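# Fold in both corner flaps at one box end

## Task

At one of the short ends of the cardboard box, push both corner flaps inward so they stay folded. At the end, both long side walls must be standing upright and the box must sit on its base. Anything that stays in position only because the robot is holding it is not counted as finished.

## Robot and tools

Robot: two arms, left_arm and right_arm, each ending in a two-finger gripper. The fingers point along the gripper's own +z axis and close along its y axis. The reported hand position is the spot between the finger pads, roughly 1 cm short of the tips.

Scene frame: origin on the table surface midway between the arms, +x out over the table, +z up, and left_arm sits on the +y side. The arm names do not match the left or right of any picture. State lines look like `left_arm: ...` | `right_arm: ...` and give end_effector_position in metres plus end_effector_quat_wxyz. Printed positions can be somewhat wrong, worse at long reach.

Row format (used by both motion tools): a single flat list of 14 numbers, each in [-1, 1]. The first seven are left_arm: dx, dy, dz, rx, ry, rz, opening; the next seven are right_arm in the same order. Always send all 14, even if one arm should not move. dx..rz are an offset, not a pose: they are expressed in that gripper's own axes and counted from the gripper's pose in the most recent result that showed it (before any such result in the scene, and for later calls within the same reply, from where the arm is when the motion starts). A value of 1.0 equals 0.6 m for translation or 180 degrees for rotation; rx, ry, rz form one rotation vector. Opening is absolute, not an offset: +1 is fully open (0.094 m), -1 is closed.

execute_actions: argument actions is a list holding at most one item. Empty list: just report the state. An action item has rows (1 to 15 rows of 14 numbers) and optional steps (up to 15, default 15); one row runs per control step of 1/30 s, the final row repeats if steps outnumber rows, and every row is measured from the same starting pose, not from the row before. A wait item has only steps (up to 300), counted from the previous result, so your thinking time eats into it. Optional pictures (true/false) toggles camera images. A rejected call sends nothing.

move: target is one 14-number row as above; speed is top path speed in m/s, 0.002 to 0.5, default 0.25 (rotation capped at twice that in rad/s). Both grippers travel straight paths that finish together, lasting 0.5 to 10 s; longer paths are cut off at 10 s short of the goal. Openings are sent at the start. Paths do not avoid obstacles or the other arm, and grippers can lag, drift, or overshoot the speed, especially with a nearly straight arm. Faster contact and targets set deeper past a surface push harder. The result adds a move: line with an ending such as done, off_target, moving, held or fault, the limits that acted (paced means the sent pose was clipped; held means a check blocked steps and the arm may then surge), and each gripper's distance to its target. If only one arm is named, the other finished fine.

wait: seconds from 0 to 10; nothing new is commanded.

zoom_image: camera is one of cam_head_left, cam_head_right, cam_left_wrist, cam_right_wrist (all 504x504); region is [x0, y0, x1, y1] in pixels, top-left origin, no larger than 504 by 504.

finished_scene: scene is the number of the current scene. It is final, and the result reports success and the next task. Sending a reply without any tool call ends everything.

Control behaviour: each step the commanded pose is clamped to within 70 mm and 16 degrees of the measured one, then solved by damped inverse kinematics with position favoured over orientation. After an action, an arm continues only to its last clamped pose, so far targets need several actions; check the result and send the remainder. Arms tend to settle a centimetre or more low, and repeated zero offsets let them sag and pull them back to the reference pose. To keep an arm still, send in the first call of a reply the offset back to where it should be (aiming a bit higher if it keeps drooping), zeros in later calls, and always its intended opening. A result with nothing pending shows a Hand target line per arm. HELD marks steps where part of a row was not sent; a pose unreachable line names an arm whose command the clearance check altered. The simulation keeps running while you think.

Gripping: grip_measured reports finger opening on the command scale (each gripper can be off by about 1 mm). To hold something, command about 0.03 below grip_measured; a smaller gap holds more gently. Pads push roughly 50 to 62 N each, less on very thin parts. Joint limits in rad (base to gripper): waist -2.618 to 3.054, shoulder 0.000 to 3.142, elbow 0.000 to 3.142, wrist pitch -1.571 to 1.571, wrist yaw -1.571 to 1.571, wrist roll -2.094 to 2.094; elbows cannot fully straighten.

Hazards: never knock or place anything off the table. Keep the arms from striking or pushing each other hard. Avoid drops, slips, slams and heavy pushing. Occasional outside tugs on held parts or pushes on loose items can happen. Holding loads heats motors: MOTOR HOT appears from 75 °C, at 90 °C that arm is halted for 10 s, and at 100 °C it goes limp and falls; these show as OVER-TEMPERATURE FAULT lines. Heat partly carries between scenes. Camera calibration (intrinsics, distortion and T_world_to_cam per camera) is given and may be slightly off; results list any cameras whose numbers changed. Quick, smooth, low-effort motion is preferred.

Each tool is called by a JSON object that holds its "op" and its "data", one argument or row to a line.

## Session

{"op": "execute_actions", "data": {
  "actions": []
}}

Scene clock: 0.00 s of 4500.00 s.
left_arm: end_effector_position=(+0.3938, +0.3405, +0.4108) grip_measured=+1.000 end_effector_quat_wxyz=(+0.705, -0.067, +0.704, +0.056) | right_arm: end_effector_position=(+0.4015, -0.3011, +0.4025) grip_measured=-0.383 end_effector_quat_wxyz=(+0.699, -0.061, +0.710, +0.051)
Joint positions: left_arm=[-0.005  1.046  1.061 -0.015  0.011 -0.015  0.094] | right_arm=[-0.01   1.043  1.043 -0.017 -0.004 -0.012  0.029]
Joint velocities: left_arm=[-0.002 -0.012 -0.002 -0.066 -0.081 -0.007  0.   ] | right_arm=[ 0.007 -0.012 -0.002  0.066  0.007  0.007 -0.   ]
Hand target (left_arm): +0.392, +0.340, +0.413; +0.706, -0.067, +0.703, +0.056
Hand target (right_arm): +0.400, -0.301, +0.402; +0.696, -0.061, +0.713, +0.050

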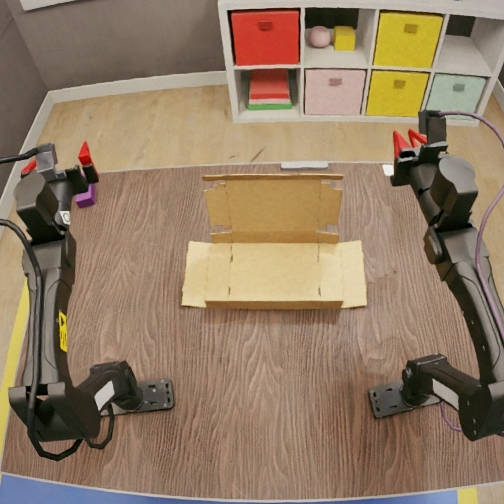

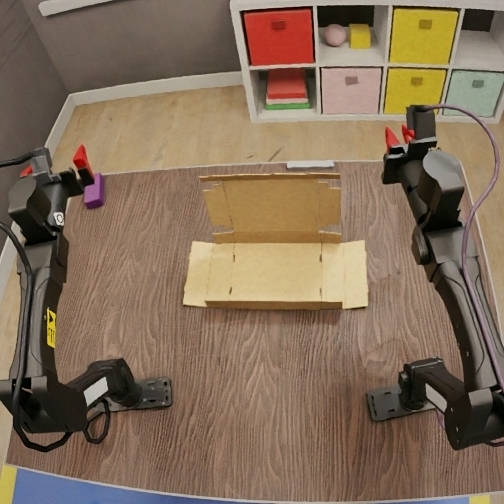

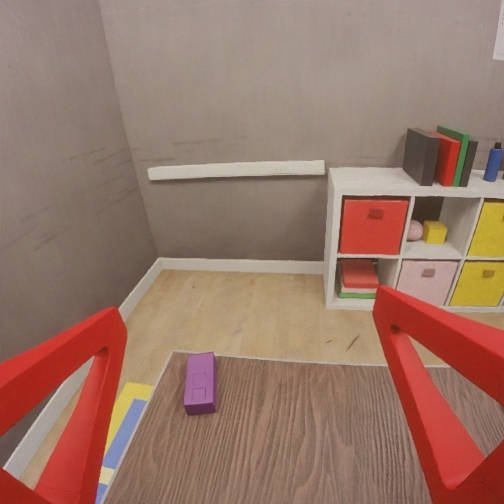

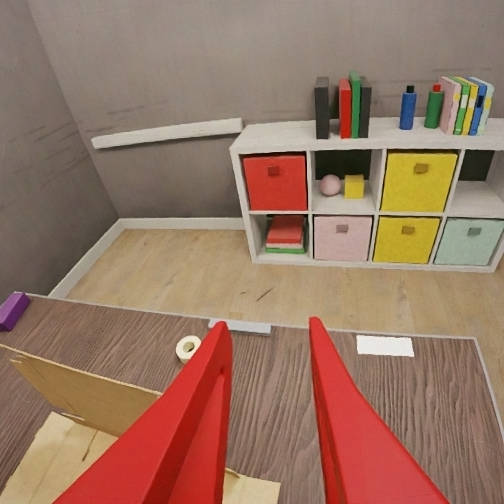

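{"op": "move", "data": {
  "target": [0.533,-0.364,-0.384,0.368,0.218,0.153,-1,0.483,0.405,-0.202,-0.405,0.274,-0.234,0.2],
  "speed": 0.3
}}

Scene clock: 5.13 s of 4500.00 s.
left_arm: end_effector_position=(+0.2107, +0.0832, +0.1021) grip_measured=-0.977 end_effector_quat_wxyz=(+0.344, +0.455, +0.798, -0.198) | right_arm: end_effector_position=(+0.2415, -0.0885, +0.1086) grip_measured=+0.198 end_effector_quat_wxyz=(+0.173, -0.680, +0.690, +0.178)
Joint positions: left_arm=[-0.743  0.875  0.453 -0.395  0.348  0.343  0.001] | right_arm=[ 0.546  1.554  1.109 -0.785 -0.375 -0.781  0.056]
Joint velocities: left_arm=[-0.002  0.002 -0.007 -0.007  0.037 -0.007 -0.   ] | right_arm=[ 0.002  0.002 -0.002 -0.022 -0.007 -0.066 -0.001]
Hand target (left_arm): +0.207, +0.084, +0.092; +0.329, +0.454, +0.804, -0.197
Hand target (right_arm): +0.241, -0.083, +0.116; -0.177, +0.686, -0.682, -0.184
Off the commanded pose (left_arm): 0.010 m, 1 deg.
Off the commanded pose (right_arm): 0.006 m, 1 deg.
move: done
camera_calibration (this result's frames):
cam_left_wrist: T_world_to_cam=[[-0.895471, -0.444326, -0.0265765, 0.225073], [-0.421013, 0.864845, -0.273479, 0.0701119], [0.144498, -0.233704, -0.961511, 0.181526], [0, 0, 0, 1]] pos_world=[0.204834, 0.0817931, 0.199695]
cam_right_wrist: T_world_to_cam=[[0.986554, -0.105609, -0.124728, -0.226604], [-0.0794487, -0.976836, 0.198692, -0.0564478], [-0.142822, -0.186111, -0.972093, 0.21364], [0, 0, 0, 1]] pos_world=[0.249585, -0.0393111, 0.19063]

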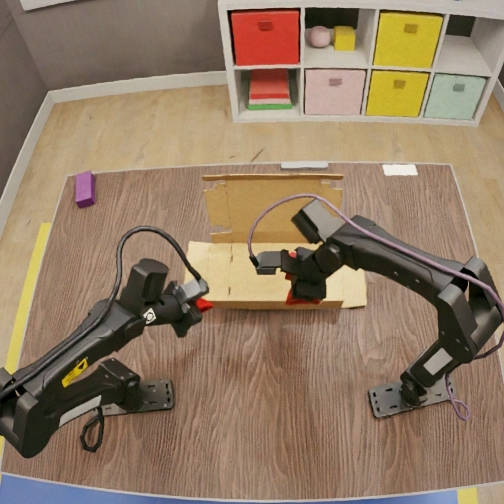

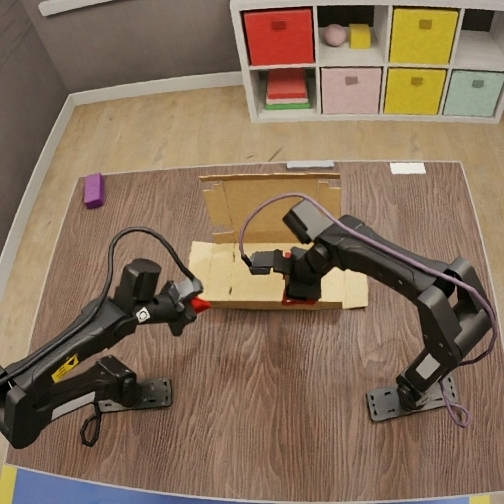

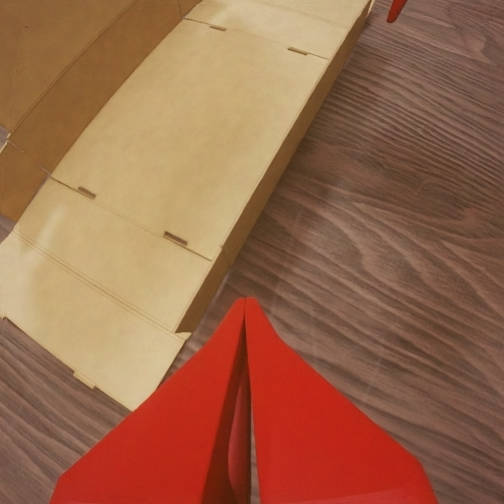

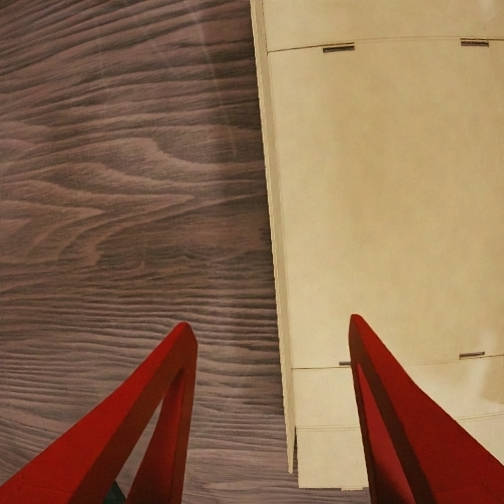

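{"op": "move", "data": {
  "target": [0.093,0.002,0.089,0,0,0,-1,0.071,0.013,0.123,0,0,0,0.2],
  "speed": 0.15
}}

{"op": "move", "data": {
  "target": [0,0,0,0,0,0,-1,0,0,0,0,0,0,-1]
}}

Scene clock: 8.23 s of 4500.00 s.
left_arm: end_effector_position=(+0.2205, +0.0790, +0.0358) grip_measured=-0.977 end_effector_quat_wxyz=(+0.360, +0.454, +0.791, -0.196) | right_arm: end_effector_position=(+0.2414, -0.0863, +0.0315) grip_measured=+0.198 end_effector_quat_wxyz=(+0.186, -0.681, +0.686, +0.176)
Joint positions: left_arm=[-0.738  1.104  0.224  0.094  0.347  0.35   0.001] | right_arm=[ 0.553  1.652  0.871 -0.419 -0.371 -0.775  0.056]
Joint velocities: left_arm=[-0.012  0.002 -0.017  0.066  0.007 -0.007 -0.001] | right_arm=[-0.002 -0.017  0.007  0.037 -0.066  0.007 -0.   ]
Hand target (left_arm): +0.214, +0.083, +0.025; +0.344, +0.455, +0.798, -0.198
Hand target (right_arm): +0.234, -0.090, +0.024; -0.173, +0.680, -0.690, -0.177
Off the commanded pose (left_arm): 0.015 m, 2 deg.
Off the commanded pose (right_arm): 0.012 m, 2 deg.
move: off_target (left_arm, right_arm)
camera_calibration (this result's frames):
cam_left_wrist: T_world_to_cam=[[-0.893453, -0.446536, -0.0484489, 0.230763], [-0.413564, 0.859936, -0.299122, 0.0593668], [0.175232, -0.247214, -0.952984, 0.10933], [0, 0, 0, 1]] pos_world=[0.21157, 0.0790202, 0.133128]
cam_right_wrist: T_world_to_cam=[[0.989225, -0.102792, -0.104247, -0.236937], [-0.0828602, -0.980137, 0.180181, -0.0378863], [-0.120698, -0.169601, -0.978094, 0.135387], [0, 0, 0, 1]] pos_world=[0.247585, -0.0385273, 0.114548]

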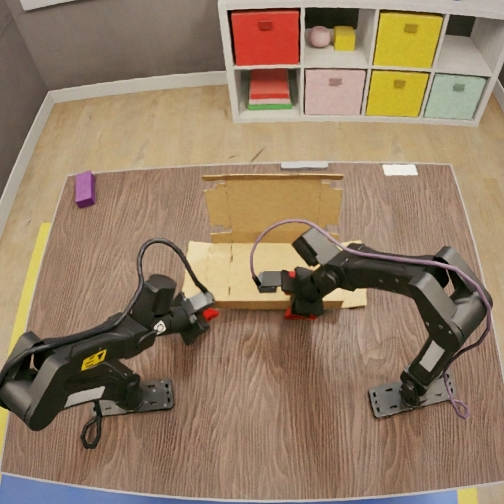

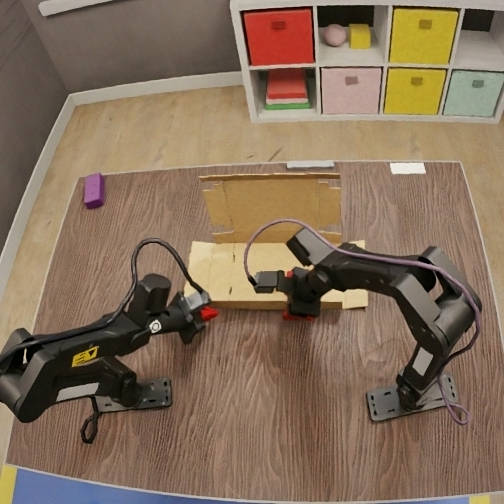

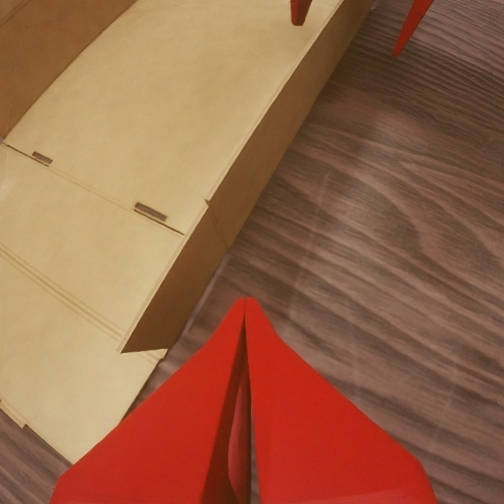

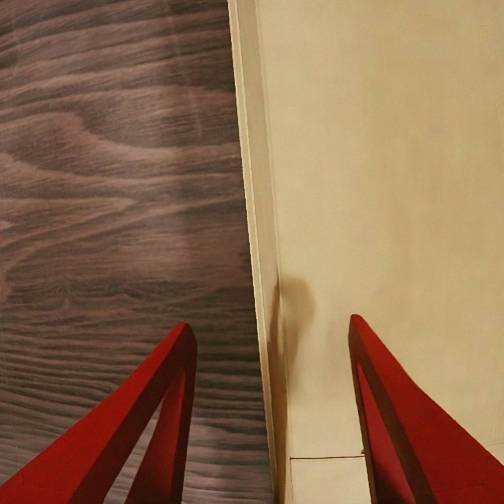

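Scene clock: 8.73 s of 4500.00 s.
left_arm: end_effector_position=(+0.2205, +0.0790, +0.0358) grip_measured=-0.977 end_effector_quat_wxyz=(+0.360, +0.454, +0.791, -0.196) | right_arm: end_effector_position=(+0.2421, -0.0859, +0.0318) grip_measured=-0.966 end_effector_quat_wxyz=(+0.188, -0.681, +0.686, +0.175)
Joint positions: left_arm=[-0.738  1.104  0.224  0.094  0.347  0.35   0.001] | right_arm=[ 0.553  1.652  0.871 -0.415 -0.37  -0.775  0.002]
Joint velocities: left_arm=[ 0.032  0.002 -0.022  0.022  0.022  0.022 -0.   ] | right_arm=[-0.007 -0.012 -0.022 -0.081 -0.066 -0.095  0.   ]
Hand target (left_arm): +0.221, +0.079, +0.036; +0.360, +0.454, +0.791, -0.196
Hand target (right_arm): +0.241, -0.086, +0.032; -0.186, +0.681, -0.686, -0.176
Off the commanded pose (left_arm): 0.000 m, 0 deg.
Off the commanded pose (right_arm): 0.001 m, 0 deg.
move: done
camera_calibration (this result's frames):
cam_left_wrist: T_world_to_cam=[[-0.893453, -0.446536, -0.0484489, 0.230763], [-0.413564, 0.859936, -0.299122, 0.0593668], [0.175232, -0.247214, -0.952984, 0.10933], [0, 0, 0, 1]] pos_world=[0.21157, 0.0790202, 0.133128]
cam_right_wrist: T_world_to_cam=[[0.989549, -0.10303, -0.100884, -0.237842], [-0.0839094, -0.980408, 0.178214, -0.0371571], [-0.117269, -0.167886, -0.978807, 0.135146], [0, 0, 0, 1]] pos_world=[0.248087, -0.0382447, 0.11491]

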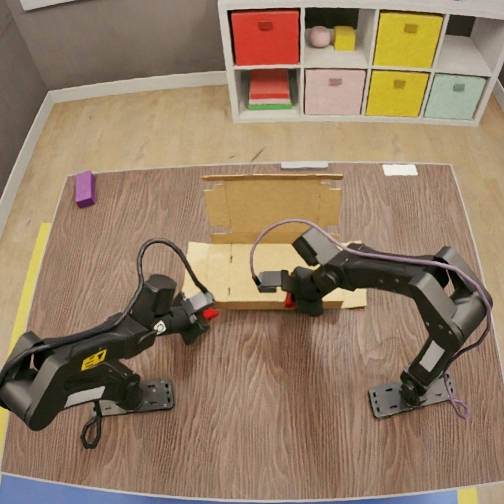

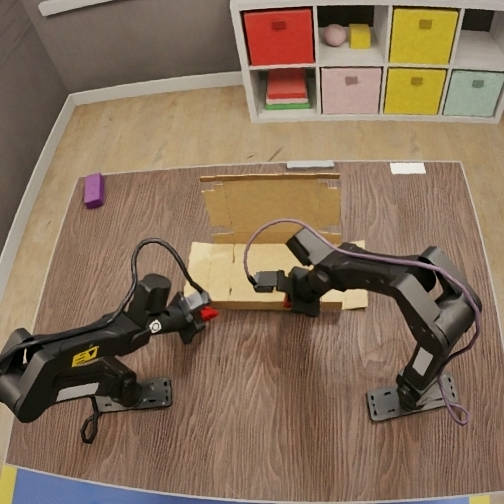

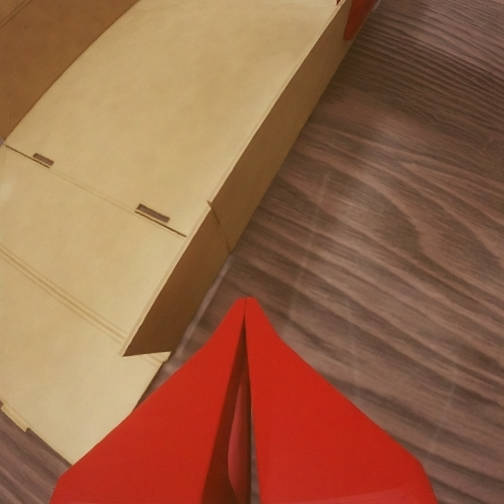

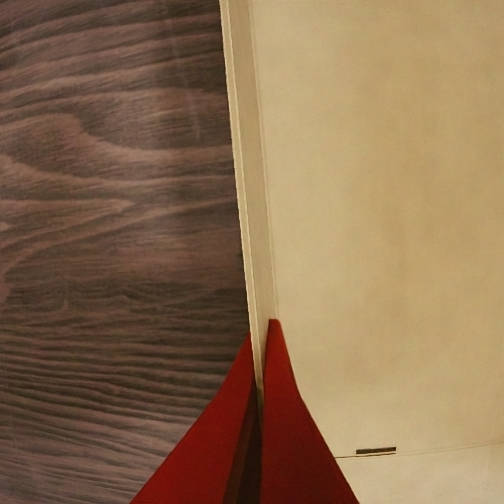

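{"op": "move", "data": {
  "target": [-0.039,0.095,0.039,0,0,0,-1,0,0.008,0,0,0,0,-1],
  "speed": 0.06
}}

{"op": "move", "data": {
  "target": [-0.05,0.035,0.035,0,0,0,-1,0,0.012,0,0,0,0,-1],
  "speed": 0.06
}}

Scene clock: 11.50 s of 4500.00 s.
left_arm: end_effector_position=(+0.2717, +0.0842, +0.0294) grip_measured=-0.978 end_effector_quat_wxyz=(+0.341, +0.453, +0.800, -0.198) | right_arm: end_effector_position=(+0.2505, -0.0861, +0.0321) grip_measured=-0.967 end_effector_quat_wxyz=(+0.198, -0.672, +0.695, +0.160)
Joint positions: left_arm=[-0.581  1.389  0.398  0.116  0.453  0.471  0.001] | right_arm=[ 0.553  1.652  0.871 -0.391 -0.336 -0.752  0.002]
Joint velocities: left_arm=[ 0.017 -0.002 -0.017  0.051 -0.007 -0.022 -0.   ] | right_arm=[-0.007  0.017 -0.012  0.037  0.022  0.022 -0.001]
Hand target (left_arm): +0.286, +0.080, +0.040; +0.360, +0.454, +0.791, -0.196
Hand target (right_arm): +0.238, -0.086, +0.032; -0.188, +0.680, -0.686, -0.175
Off the commanded pose (left_arm): 0.018 m, 2 deg.
Off the commanded pose (right_arm): 0.013 m, 2 deg.
move: off_target (left_arm, right_arm)
camera_calibration (this result's frames):
cam_left_wrist: T_world_to_cam=[[-0.893662, -0.448223, -0.0215403, 0.277902], [-0.426696, 0.863642, -0.268428, 0.076532], [0.138919, -0.230693, -0.963059, 0.104395], [0, 0, 0, 1]] pos_world=[0.266504, 0.0825487, 0.127067]
cam_right_wrist: T_world_to_cam=[[0.988055, -0.135786, -0.0728677, -0.249419], [-0.120712, -0.975907, 0.181754, -0.0272016], [-0.0957917, -0.170787, -0.98064, 0.130783], [0, 0, 0, 1]] pos_world=[0.255684, -0.0380778, 0.11502]

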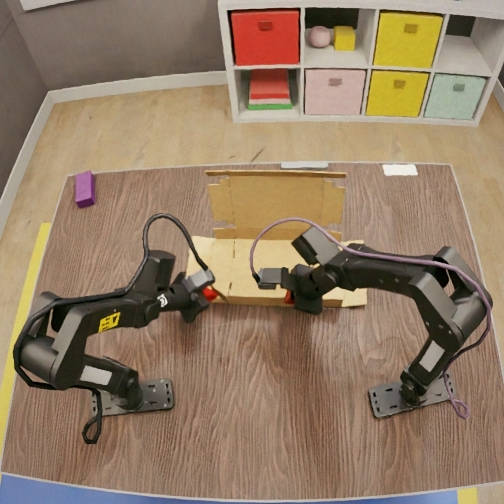

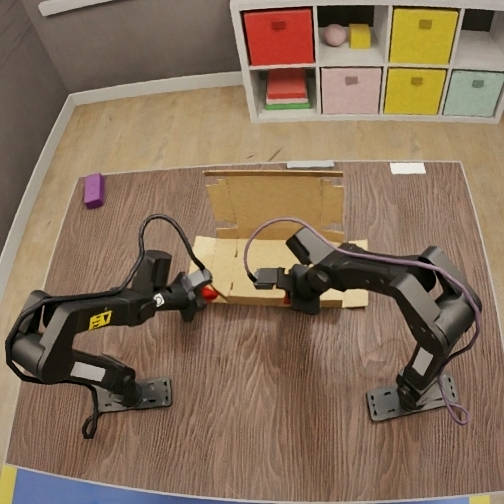

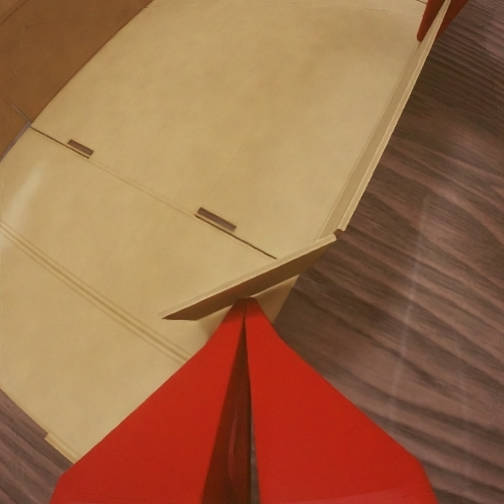

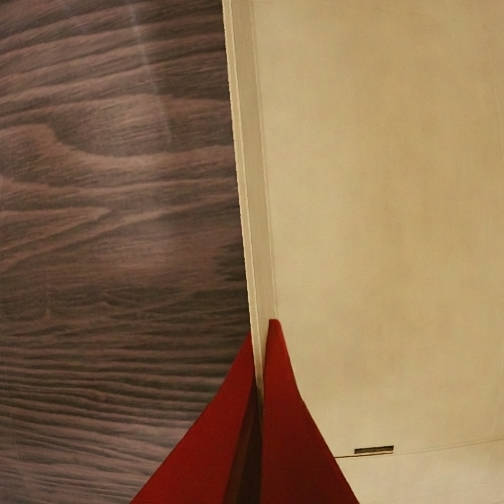

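Scene clock: 12.53 s of 4500.00 s.
left_arm: end_effector_position=(+0.2966, +0.0722, +0.0287) grip_measured=-0.978 end_effector_quat_wxyz=(+0.328, +0.452, +0.806, -0.197) | right_arm: end_effector_position=(+0.2567, -0.0869, +0.0321) grip_measured=-0.967 end_effector_quat_wxyz=(+0.204, -0.662, +0.705, +0.149)
Joint positions: left_arm=[-0.591  1.513  0.521  0.093  0.443  0.464  0.001] | right_arm=[ 0.553  1.652  0.871 -0.375 -0.308 -0.726  0.002]
Joint velocities: left_arm=[-0.002  0.007 -0.002  0.007  0.007 -0.037 -0.001] | right_arm=[ 0.002  0.002 -0.002  0.022 -0.022 -0.081  0.002]
Hand target (left_arm): +0.307, +0.064, +0.037; +0.340, +0.453, +0.800, -0.198
Hand target (right_arm): +0.244, -0.086, +0.031; -0.198, +0.672, -0.695, -0.160
Off the commanded pose (left_arm): 0.016 m, 2 deg.
Off the commanded pose (right_arm): 0.013 m, 2 deg.
move: off_target (left_arm, right_arm)
camera_calibration (this result's frames):
cam_left_wrist: T_world_to_cam=[[-0.893138, -0.449743, -0.00600871, 0.294222], [-0.434659, 0.866465, -0.245581, 0.0988443], [0.115654, -0.216726, -0.969358, 0.103545], [0, 0, 0, 1]] pos_world=[0.293769, 0.0691198, 0.126414]
cam_right_wrist: T_world_to_cam=[[0.983839, -0.170025, -0.0561379, -0.258101], [-0.156997, -0.969903, 0.186118, -0.0175755], [-0.0860932, -0.174297, -0.980922, 0.128522], [0, 0, 0, 1]] pos_world=[0.262236, -0.0385293, 0.114852]

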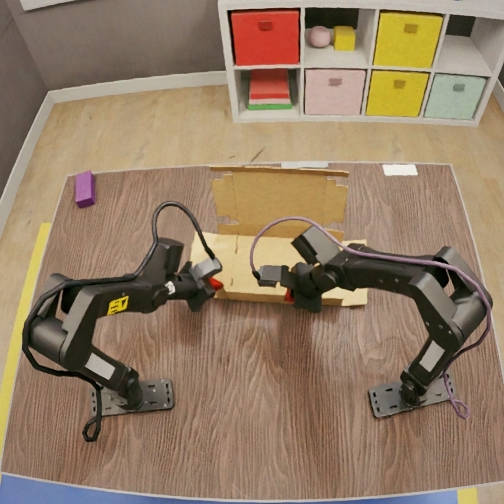

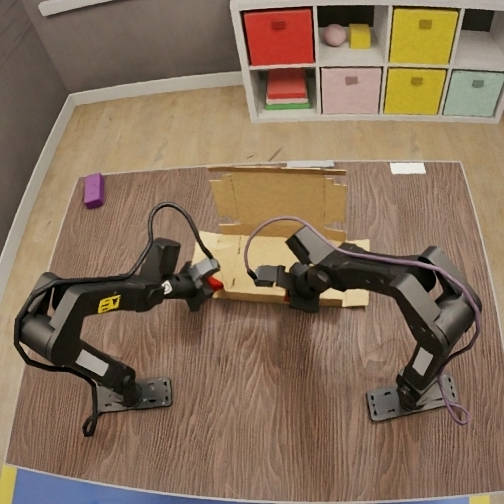

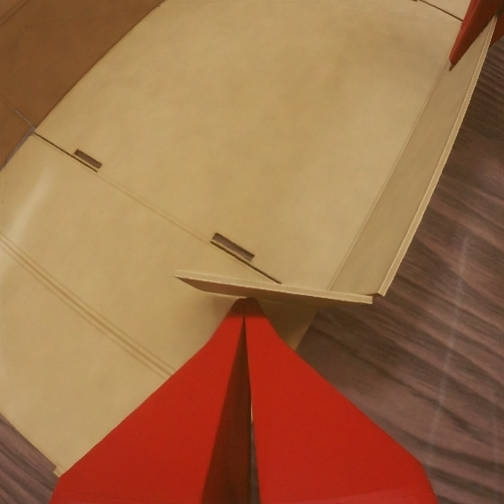

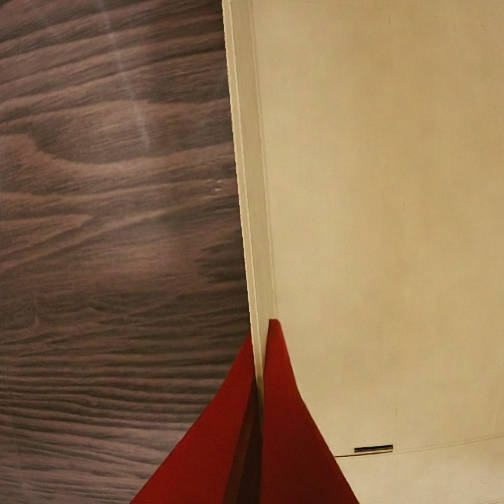

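{"op": "move", "data": {
  "target": [-0.048,-0.01,0.034,0,0,0,-1,0,0.015,0,0,0,0,-1],
  "speed": 0.05
}}

Scene clock: 14.47 s of 4500.00 s.
left_arm: end_effector_position=(+0.3023, +0.0496, +0.0282) grip_measured=-0.978 end_effector_quat_wxyz=(+0.319, +0.450, +0.812, -0.189) | right_arm: end_effector_position=(+0.2569, -0.0863, +0.0332) grip_measured=-0.967 end_effector_quat_wxyz=(+0.205, -0.657, +0.710, +0.144)
Joint positions: left_arm=[-0.677  1.568  0.585  0.093  0.371  0.391  0.001] | right_arm=[ 0.562  1.646  0.871 -0.374 -0.292 -0.705  0.002]
Joint velocities: left_arm=[-0.012 -0.007 -0.002 -0.037 -0.081 -0.007  0.   ] | right_arm=[-0.017  0.022 -0.012  0.022 -0.081  0.051  0.   ]
Hand target (left_arm): +0.308, +0.039, +0.035; +0.328, +0.452, +0.806, -0.197
Hand target (right_arm): +0.248, -0.086, +0.031; -0.204, +0.662, -0.705, -0.149
Off the commanded pose (left_arm): 0.014 m, 2 deg.
Off the commanded pose (right_arm): 0.009 m, 1 deg.
move: off_target (left_arm)
camera_calibration (this result's frames):
cam_left_wrist: T_world_to_cam=[[-0.888228, -0.459369, -0.00562754, 0.288218], [-0.446831, 0.866701, -0.221744, 0.123749], [0.10674, -0.194445, -0.975089, 0.0992413], [0, 0, 0, 1]] pos_world=[0.300705, 0.044442, 0.125832]
cam_right_wrist: T_world_to_cam=[[0.981277, -0.185885, -0.0504158, -0.259062], [-0.173287, -0.966342, 0.190144, -0.0127752], [-0.0840639, -0.177847, -0.980461, 0.128898], [0, 0, 0, 1]] pos_world=[0.262833, -0.0375768, 0.115748]

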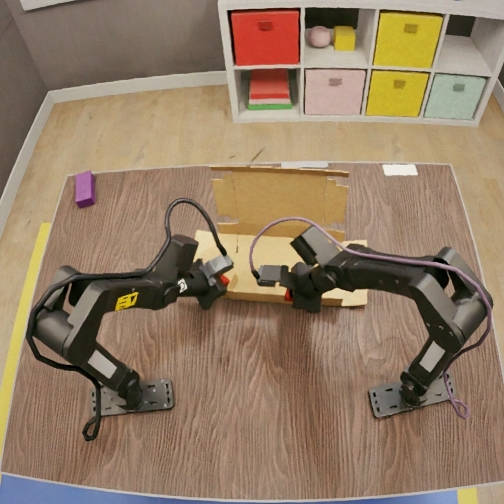

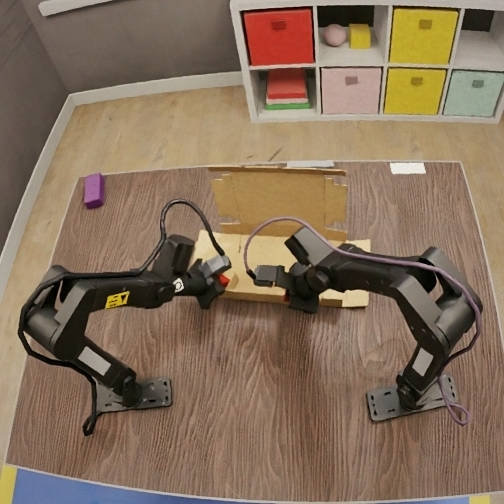

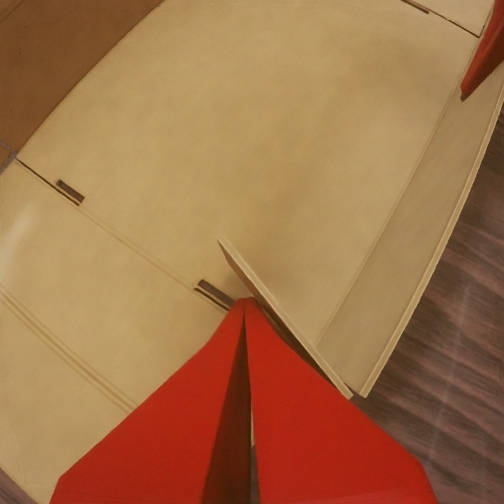

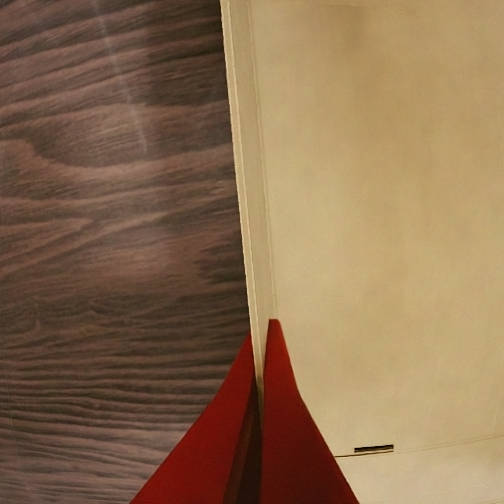

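{"op": "move", "data": {
  "target": [0.02,0.04,-0.07,0,0,0,-1,0,0,0,0,0,0,-1],
  "speed": 0.12
}}

{"op": "move", "data": {
  "target": [0.024,0.275,-0.024,0.079,0,0.079,-1,0,0.067,0,-0.028,0,-0.048,-1],
  "speed": 0.12
}}

Scene clock: 16.83 s of 4500.00 s.
left_arm: end_effector_position=(+0.3041, +0.0948, +0.0432) grip_measured=-0.978 end_effector_quat_wxyz=(+0.314, +0.447, +0.817, -0.184) | right_arm: end_effector_position=(+0.2570, -0.0863, +0.0332) grip_measured=-0.967 end_effector_quat_wxyz=(+0.205, -0.657, +0.711, +0.144)
Joint positions: left_arm=[-0.512  1.458  0.585 -0.086  0.457  0.532  0.001] | right_arm=[ 0.562  1.646  0.871 -0.374 -0.291 -0.705  0.002]
Joint velocities: left_arm=[ 0.007  0.022  0.007 -0.007  0.007  0.007  0.001] | right_arm=[-0.002 -0.012  0.002 -0.066 -0.007 -0.051  0.001]
Hand target (left_arm): +0.303, +0.094, +0.051; +0.320, +0.450, +0.812, -0.189
Hand target (right_arm): +0.257, -0.086, +0.033; -0.206, +0.657, -0.710, -0.144
Off the commanded pose (left_arm): 0.007 m, 1 deg.
Off the commanded pose (right_arm): 0.000 m, 0 deg.
move: done
camera_calibration (this result's frames):
cam_left_wrist: T_world_to_cam=[[-0.883509, -0.468384, -0.00529232, 0.309997], [-0.457286, 0.864913, -0.206917, 0.0914408], [0.101494, -0.180393, -0.978344, 0.122825], [0, 0, 0, 1]] pos_world=[0.303234, 0.0882659, 0.140726]
cam_right_wrist: T_world_to_cam=[[0.981189, -0.186377, -0.0503258, -0.259141], [-0.17377, -0.966215, 0.190349, -0.0126771], [-0.0841022, -0.178023, -0.980426, 0.12887], [0, 0, 0, 1]] pos_world=[0.262902, -0.0376049, 0.115719]

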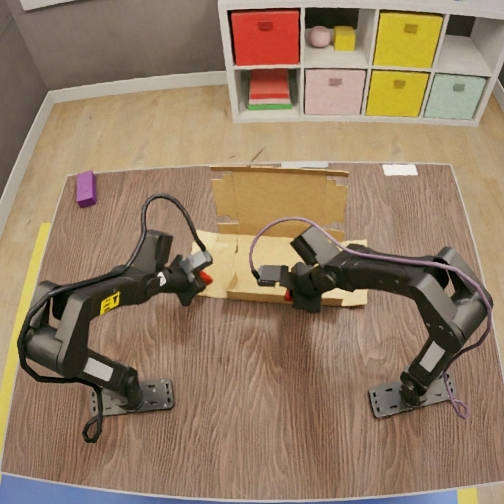

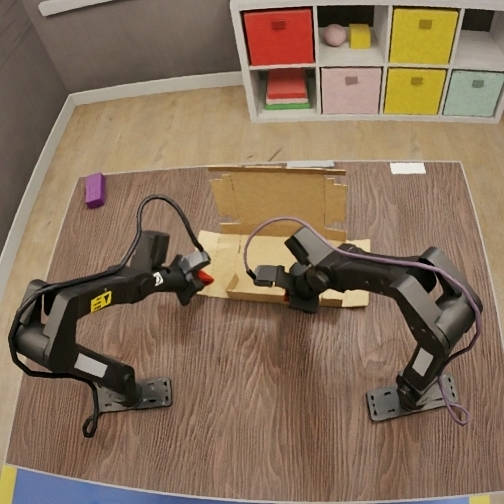

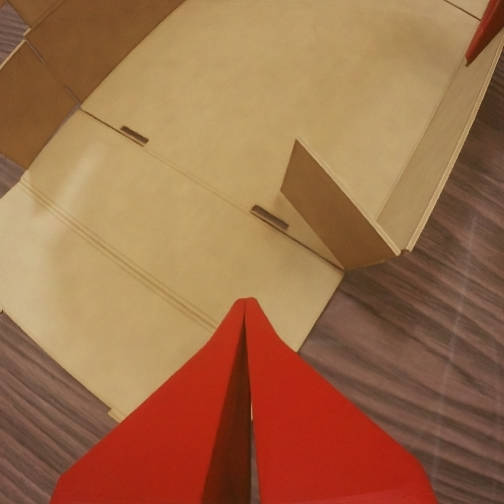

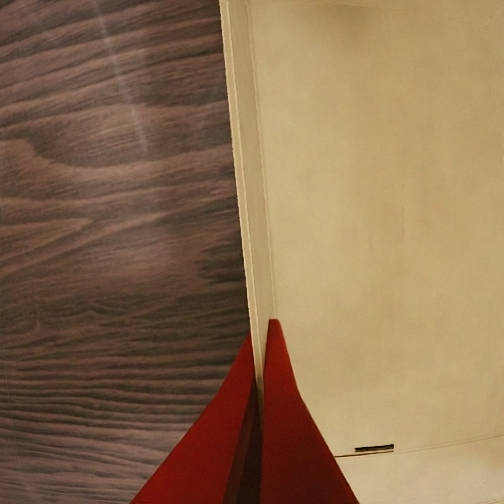

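Scene clock: 19.00 s of 4500.00 s.
left_arm: end_effector_position=(+0.4293, +0.2015, +0.0418) grip_measured=-0.978 end_effector_quat_wxyz=(+0.272, +0.579, +0.733, -0.232) | right_arm: end_effector_position=(+0.2288, -0.0778, +0.0335) grip_measured=-0.967 end_effector_quat_wxyz=(+0.197, -0.709, +0.660, +0.154)
Joint positions: left_arm=[-0.072  2.103  1.448 -0.847  0.729  1.428  0.001] | right_arm=[ 0.622  1.621  0.848 -0.397 -0.317 -0.791  0.002]
Joint velocities: left_arm=[-0.022 -0.012  0.012  0.022 -0.066  0.007 -0.001] | right_arm=[-0.022 -0.017 -0.002 -0.022  0.022  0.051  0.   ]
Hand target (left_arm): +0.434, +0.200, +0.045; +0.279, +0.578, +0.728, -0.241
Hand target (right_arm): +0.218, -0.082, +0.030; -0.187, +0.717, -0.652, -0.159
Off the commanded pose (left_arm): 0.004 m, 2 deg.
Off the commanded pose (right_arm): 0.013 m, 2 deg.
move: off_target (right_arm)
camera_calibration (this result's frames):
cam_left_wrist: T_world_to_cam=[[-0.988902, -0.148553, 0.00212885, 0.451073], [-0.146152, 0.970146, -0.193536, -0.0991889], [0.0266849, -0.191699, -0.981091, 0.162572], [0, 0, 0, 1]] pos_world=[0.427232, 0.194401, 0.139341]
cam_right_wrist: T_world_to_cam=[[0.998373, -0.0413245, -0.0392952, -0.222944], [-0.0330072, -0.980697, 0.192729, -0.0428279], [-0.0465011, -0.191119, -0.980465, 0.118644], [0, 0, 0, 1]] pos_world=[0.226684, -0.0285393, 0.115819]

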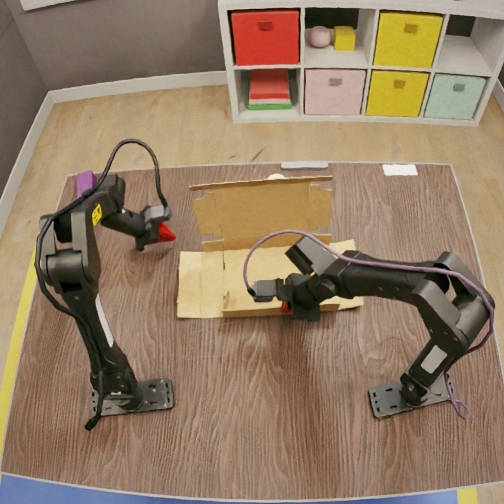

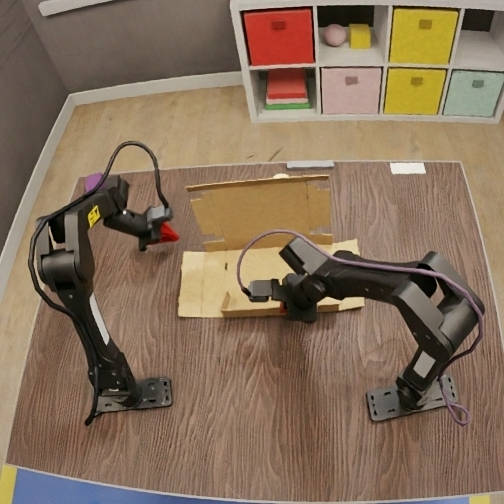

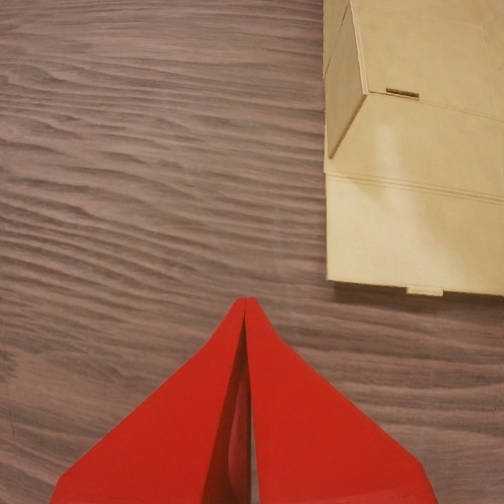

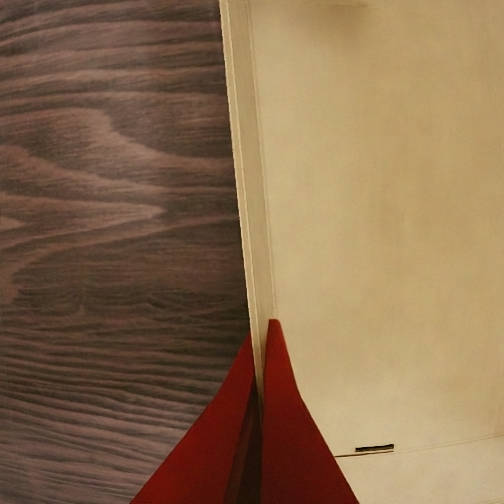

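{"op": "move", "data": {
  "target": [-0.094,-0.049,0.117,0,-0.14,0,-1,0,0,0,0,0,0,-1],
  "speed": 0.12
}}

Scene clock: 24.37 s of 4500.00 s.
left_arm: end_effector_position=(+0.4300, +0.1139, +0.0329) grip_measured=-0.978 end_effector_quat_wxyz=(+0.430, +0.524, +0.654, -0.335) | right_arm: end_effector_position=(+0.2288, -0.0778, +0.0335) grip_measured=-0.967 end_effector_quat_wxyz=(+0.197, -0.709, +0.660, +0.154)
Joint positions: left_arm=[-0.19   2.126  1.116 -0.079  1.097  1.053  0.001] | right_arm=[ 0.622  1.621  0.848 -0.397 -0.317 -0.792  0.002]
Joint velocities: left_arm=[-0.012  0.002 -0.017  0.007  0.007 -0.022  0.001] | right_arm=[-0.007 -0.017 -0.012  0.11  -0.022  0.022 -0.   ]
Hand target (left_arm): +0.420, +0.109, +0.026; +0.421, +0.516, +0.655, -0.356
Hand target (right_arm): +0.229, -0.078, +0.033; -0.197, +0.709, -0.660, -0.154
Off the commanded pose (left_arm): 0.012 m, 2 deg.
Off the commanded pose (right_arm): 0.000 m, 0 deg.
move: off_target (left_arm)
camera_calibration (this result's frames):
cam_left_wrist: T_world_to_cam=[[-0.983692, -0.167711, -0.0649915, 0.440896], [-0.100347, 0.811605, -0.575524, -0.0049077], [0.149269, -0.559616, -0.815198, 0.12074], [0, 0, 0, 1]] pos_world=[0.41519, 0.145494, 0.124257]
cam_right_wrist: T_world_to_cam=[[0.998394, -0.0409918, -0.0391108, -0.222929], [-0.0327153, -0.980705, 0.192739, -0.0428957], [-0.0462569, -0.19115, -0.98047, 0.118585], [0, 0, 0, 1]] pos_world=[0.226653, -0.0285387, 0.115818]

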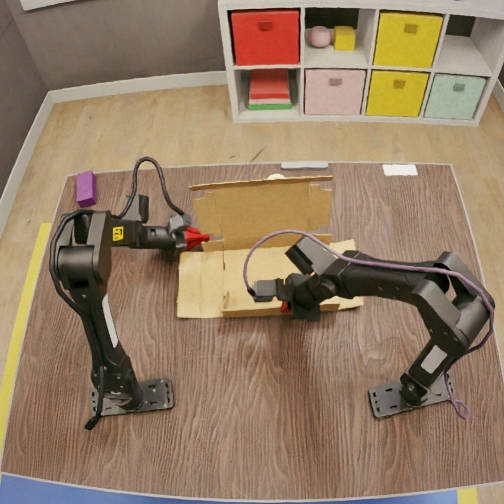

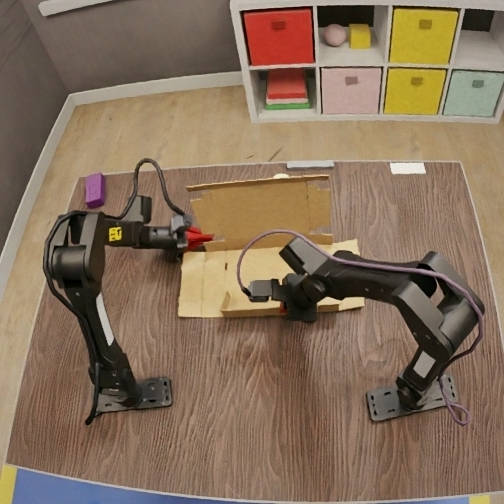

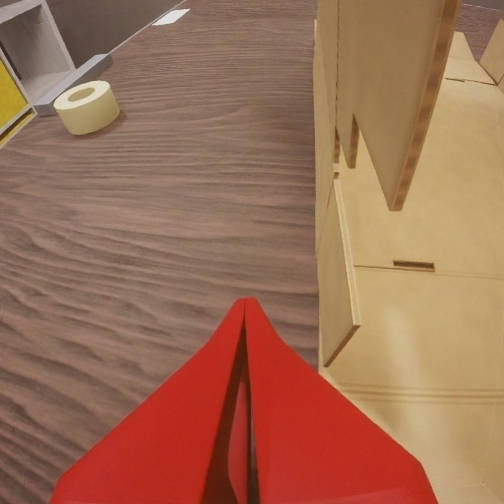

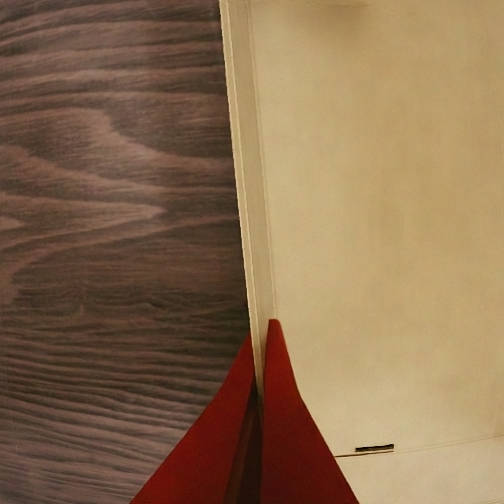

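{"op": "move", "data": {
  "target": [-0.008,-0.097,0.01,0,0,0,-1,0,0,0,0,0,0,-1],
  "speed": 0.05
}}

Scene clock: 27.37 s of 4500.00 s.
left_arm: end_effector_position=(+0.3870, +0.0999, +0.0282) grip_measured=-0.978 end_effector_quat_wxyz=(+0.434, +0.525, +0.658, -0.320) | right_arm: end_effector_position=(+0.2270, -0.0782, +0.0332) grip_measured=-0.967 end_effector_quat_wxyz=(+0.194, -0.709, +0.660, +0.157)
Joint positions: left_arm=[-0.239  2.     0.861  0.157  1.045  0.951  0.001] | right_arm=[ 0.622  1.621  0.848 -0.404 -0.322 -0.792  0.002]
Joint velocities: left_arm=[-0.007 -0.002 -0.007 -0.022  0.007 -0.037  0.   ] | right_arm=[ 0.007 -0.022 -0.017  0.022 -0.095 -0.037  0.   ]
Hand target (left_arm): +0.375, +0.093, +0.032; +0.430, +0.525, +0.654, -0.336
Hand target (right_arm): +0.229, -0.078, +0.033; -0.197, +0.709, -0.660, -0.154
Off the commanded pose (left_arm): 0.015 m, 2 deg.
Off the commanded pose (right_arm): 0.002 m, 0 deg.
move: off_target (left_arm)
camera_calibration (this result's frames):
cam_left_wrist: T_world_to_cam=[[-0.978988, -0.185067, -0.0856304, 0.396448], [-0.106038, 0.820705, -0.561427, 0.000267515], [0.174179, -0.54055, -0.823084, 0.10417], [0, 0, 0, 1]] pos_world=[0.370002, 0.129459, 0.119839]
cam_right_wrist: T_world_to_cam=[[0.998122, -0.0388179, -0.0473779, -0.220669], [-0.0289358, -0.980607, 0.193839, -0.0441917], [-0.0539835, -0.192104, -0.979889, 0.119784], [0, 0, 0, 1]] pos_world=[0.225443, -0.0288896, 0.115487]

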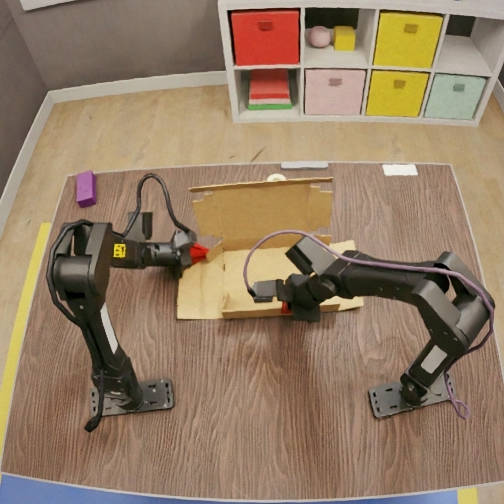

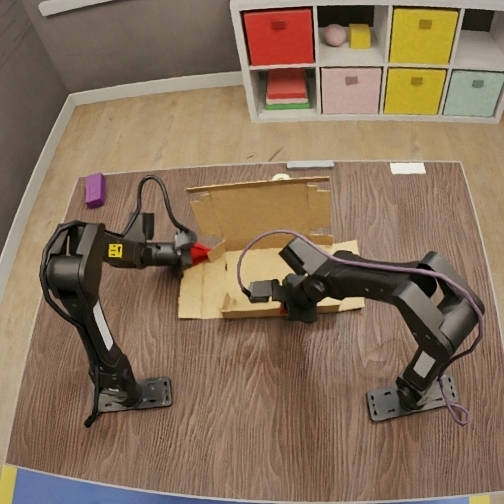

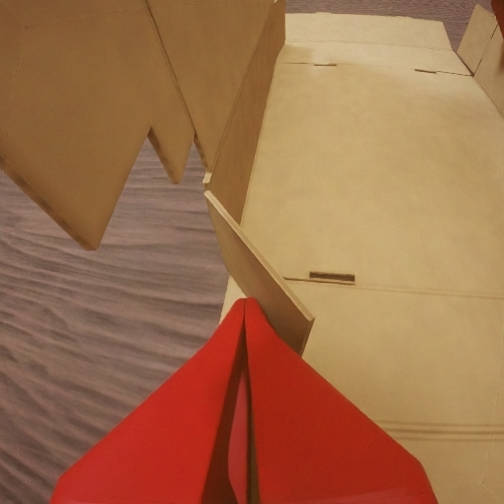

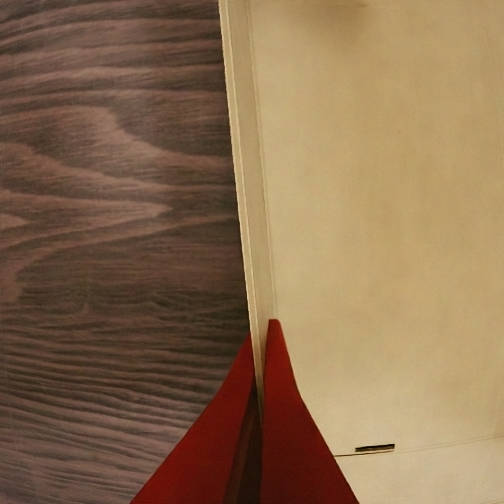

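{"op": "move", "data": {
  "target": [-0.02,-0.068,0.015,0,0,0,-1,0,0,0,0,0,0,-1],
  "speed": 0.05
}}

Scene clock: 29.67 s of 4500.00 s.
left_arm: end_effector_position=(+0.3587, +0.0811, +0.0280) grip_measured=-0.978 end_effector_quat_wxyz=(+0.434, +0.524, +0.663, -0.313) | right_arm: end_effector_position=(+0.2247, -0.0785, +0.0330) grip_measured=-0.967 end_effector_quat_wxyz=(+0.190, -0.709, +0.660, +0.161)
Joint positions: left_arm=[-0.313  1.919  0.709  0.328  0.983  0.836  0.001] | right_arm=[ 0.622  1.621  0.848 -0.411 -0.331 -0.791  0.002]
Joint velocities: left_arm=[-0.002 -0.007 -0.007  0.007 -0.022 -0.095  0.001] | right_arm=[-0.017  0.007  0.007  0.007 -0.007  0.007 -0.   ]
Hand target (left_arm): +0.350, +0.077, +0.032; +0.433, +0.525, +0.658, -0.321
Hand target (right_arm): +0.227, -0.078, +0.033; -0.194, +0.709, -0.660, -0.157
Off the commanded pose (left_arm): 0.011 m, 1 deg.
Off the commanded pose (right_arm): 0.002 m, 1 deg.
move: off_target (left_arm)
camera_calibration (this result's frames):
cam_left_wrist: T_world_to_cam=[[-0.976388, -0.195685, -0.0915083, 0.36543], [-0.113987, 0.826524, -0.551239, 0.0146877], [0.183503, -0.527792, -0.829314, 0.0945918], [0, 0, 0, 1]] pos_world=[0.341118, 0.109294, 0.119983]
cam_right_wrist: T_world_to_cam=[[0.99765, -0.0357851, -0.0584238, -0.217667], [-0.0238477, -0.980805, 0.193526, -0.0455886], [-0.0642277, -0.191678, -0.979354, 0.121744], [0, 0, 0, 1]] pos_world=[0.223888, -0.0291672, 0.115336]

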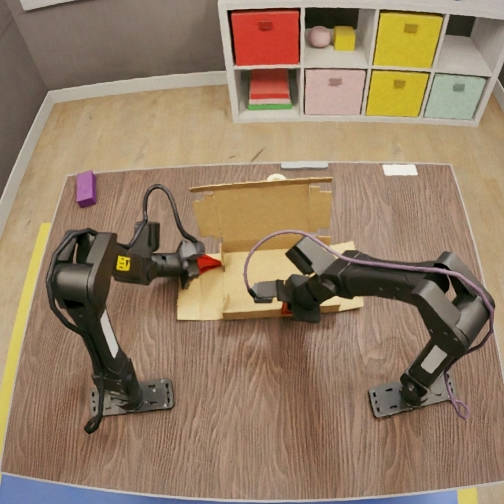

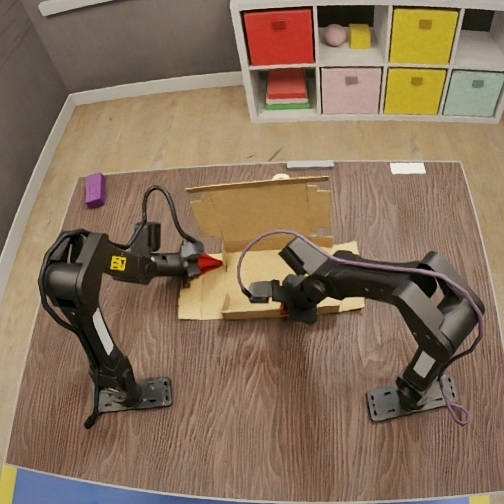

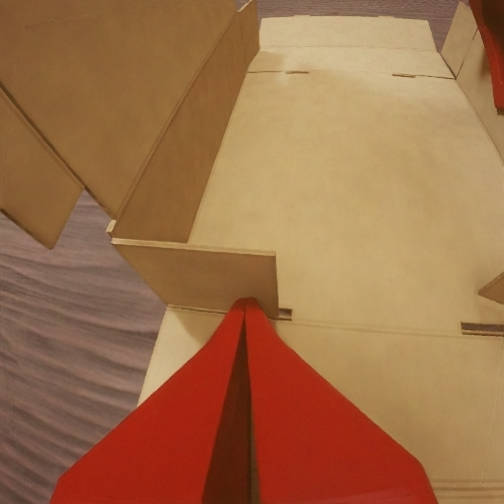

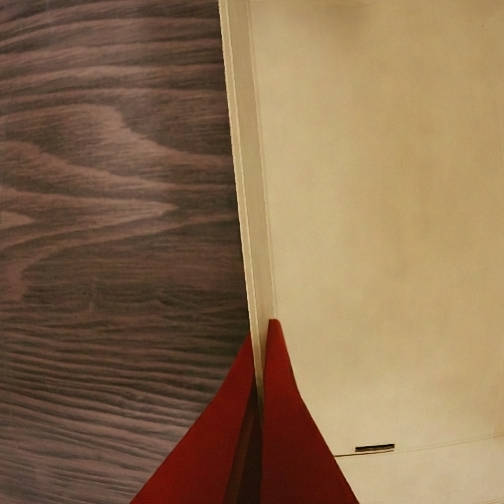

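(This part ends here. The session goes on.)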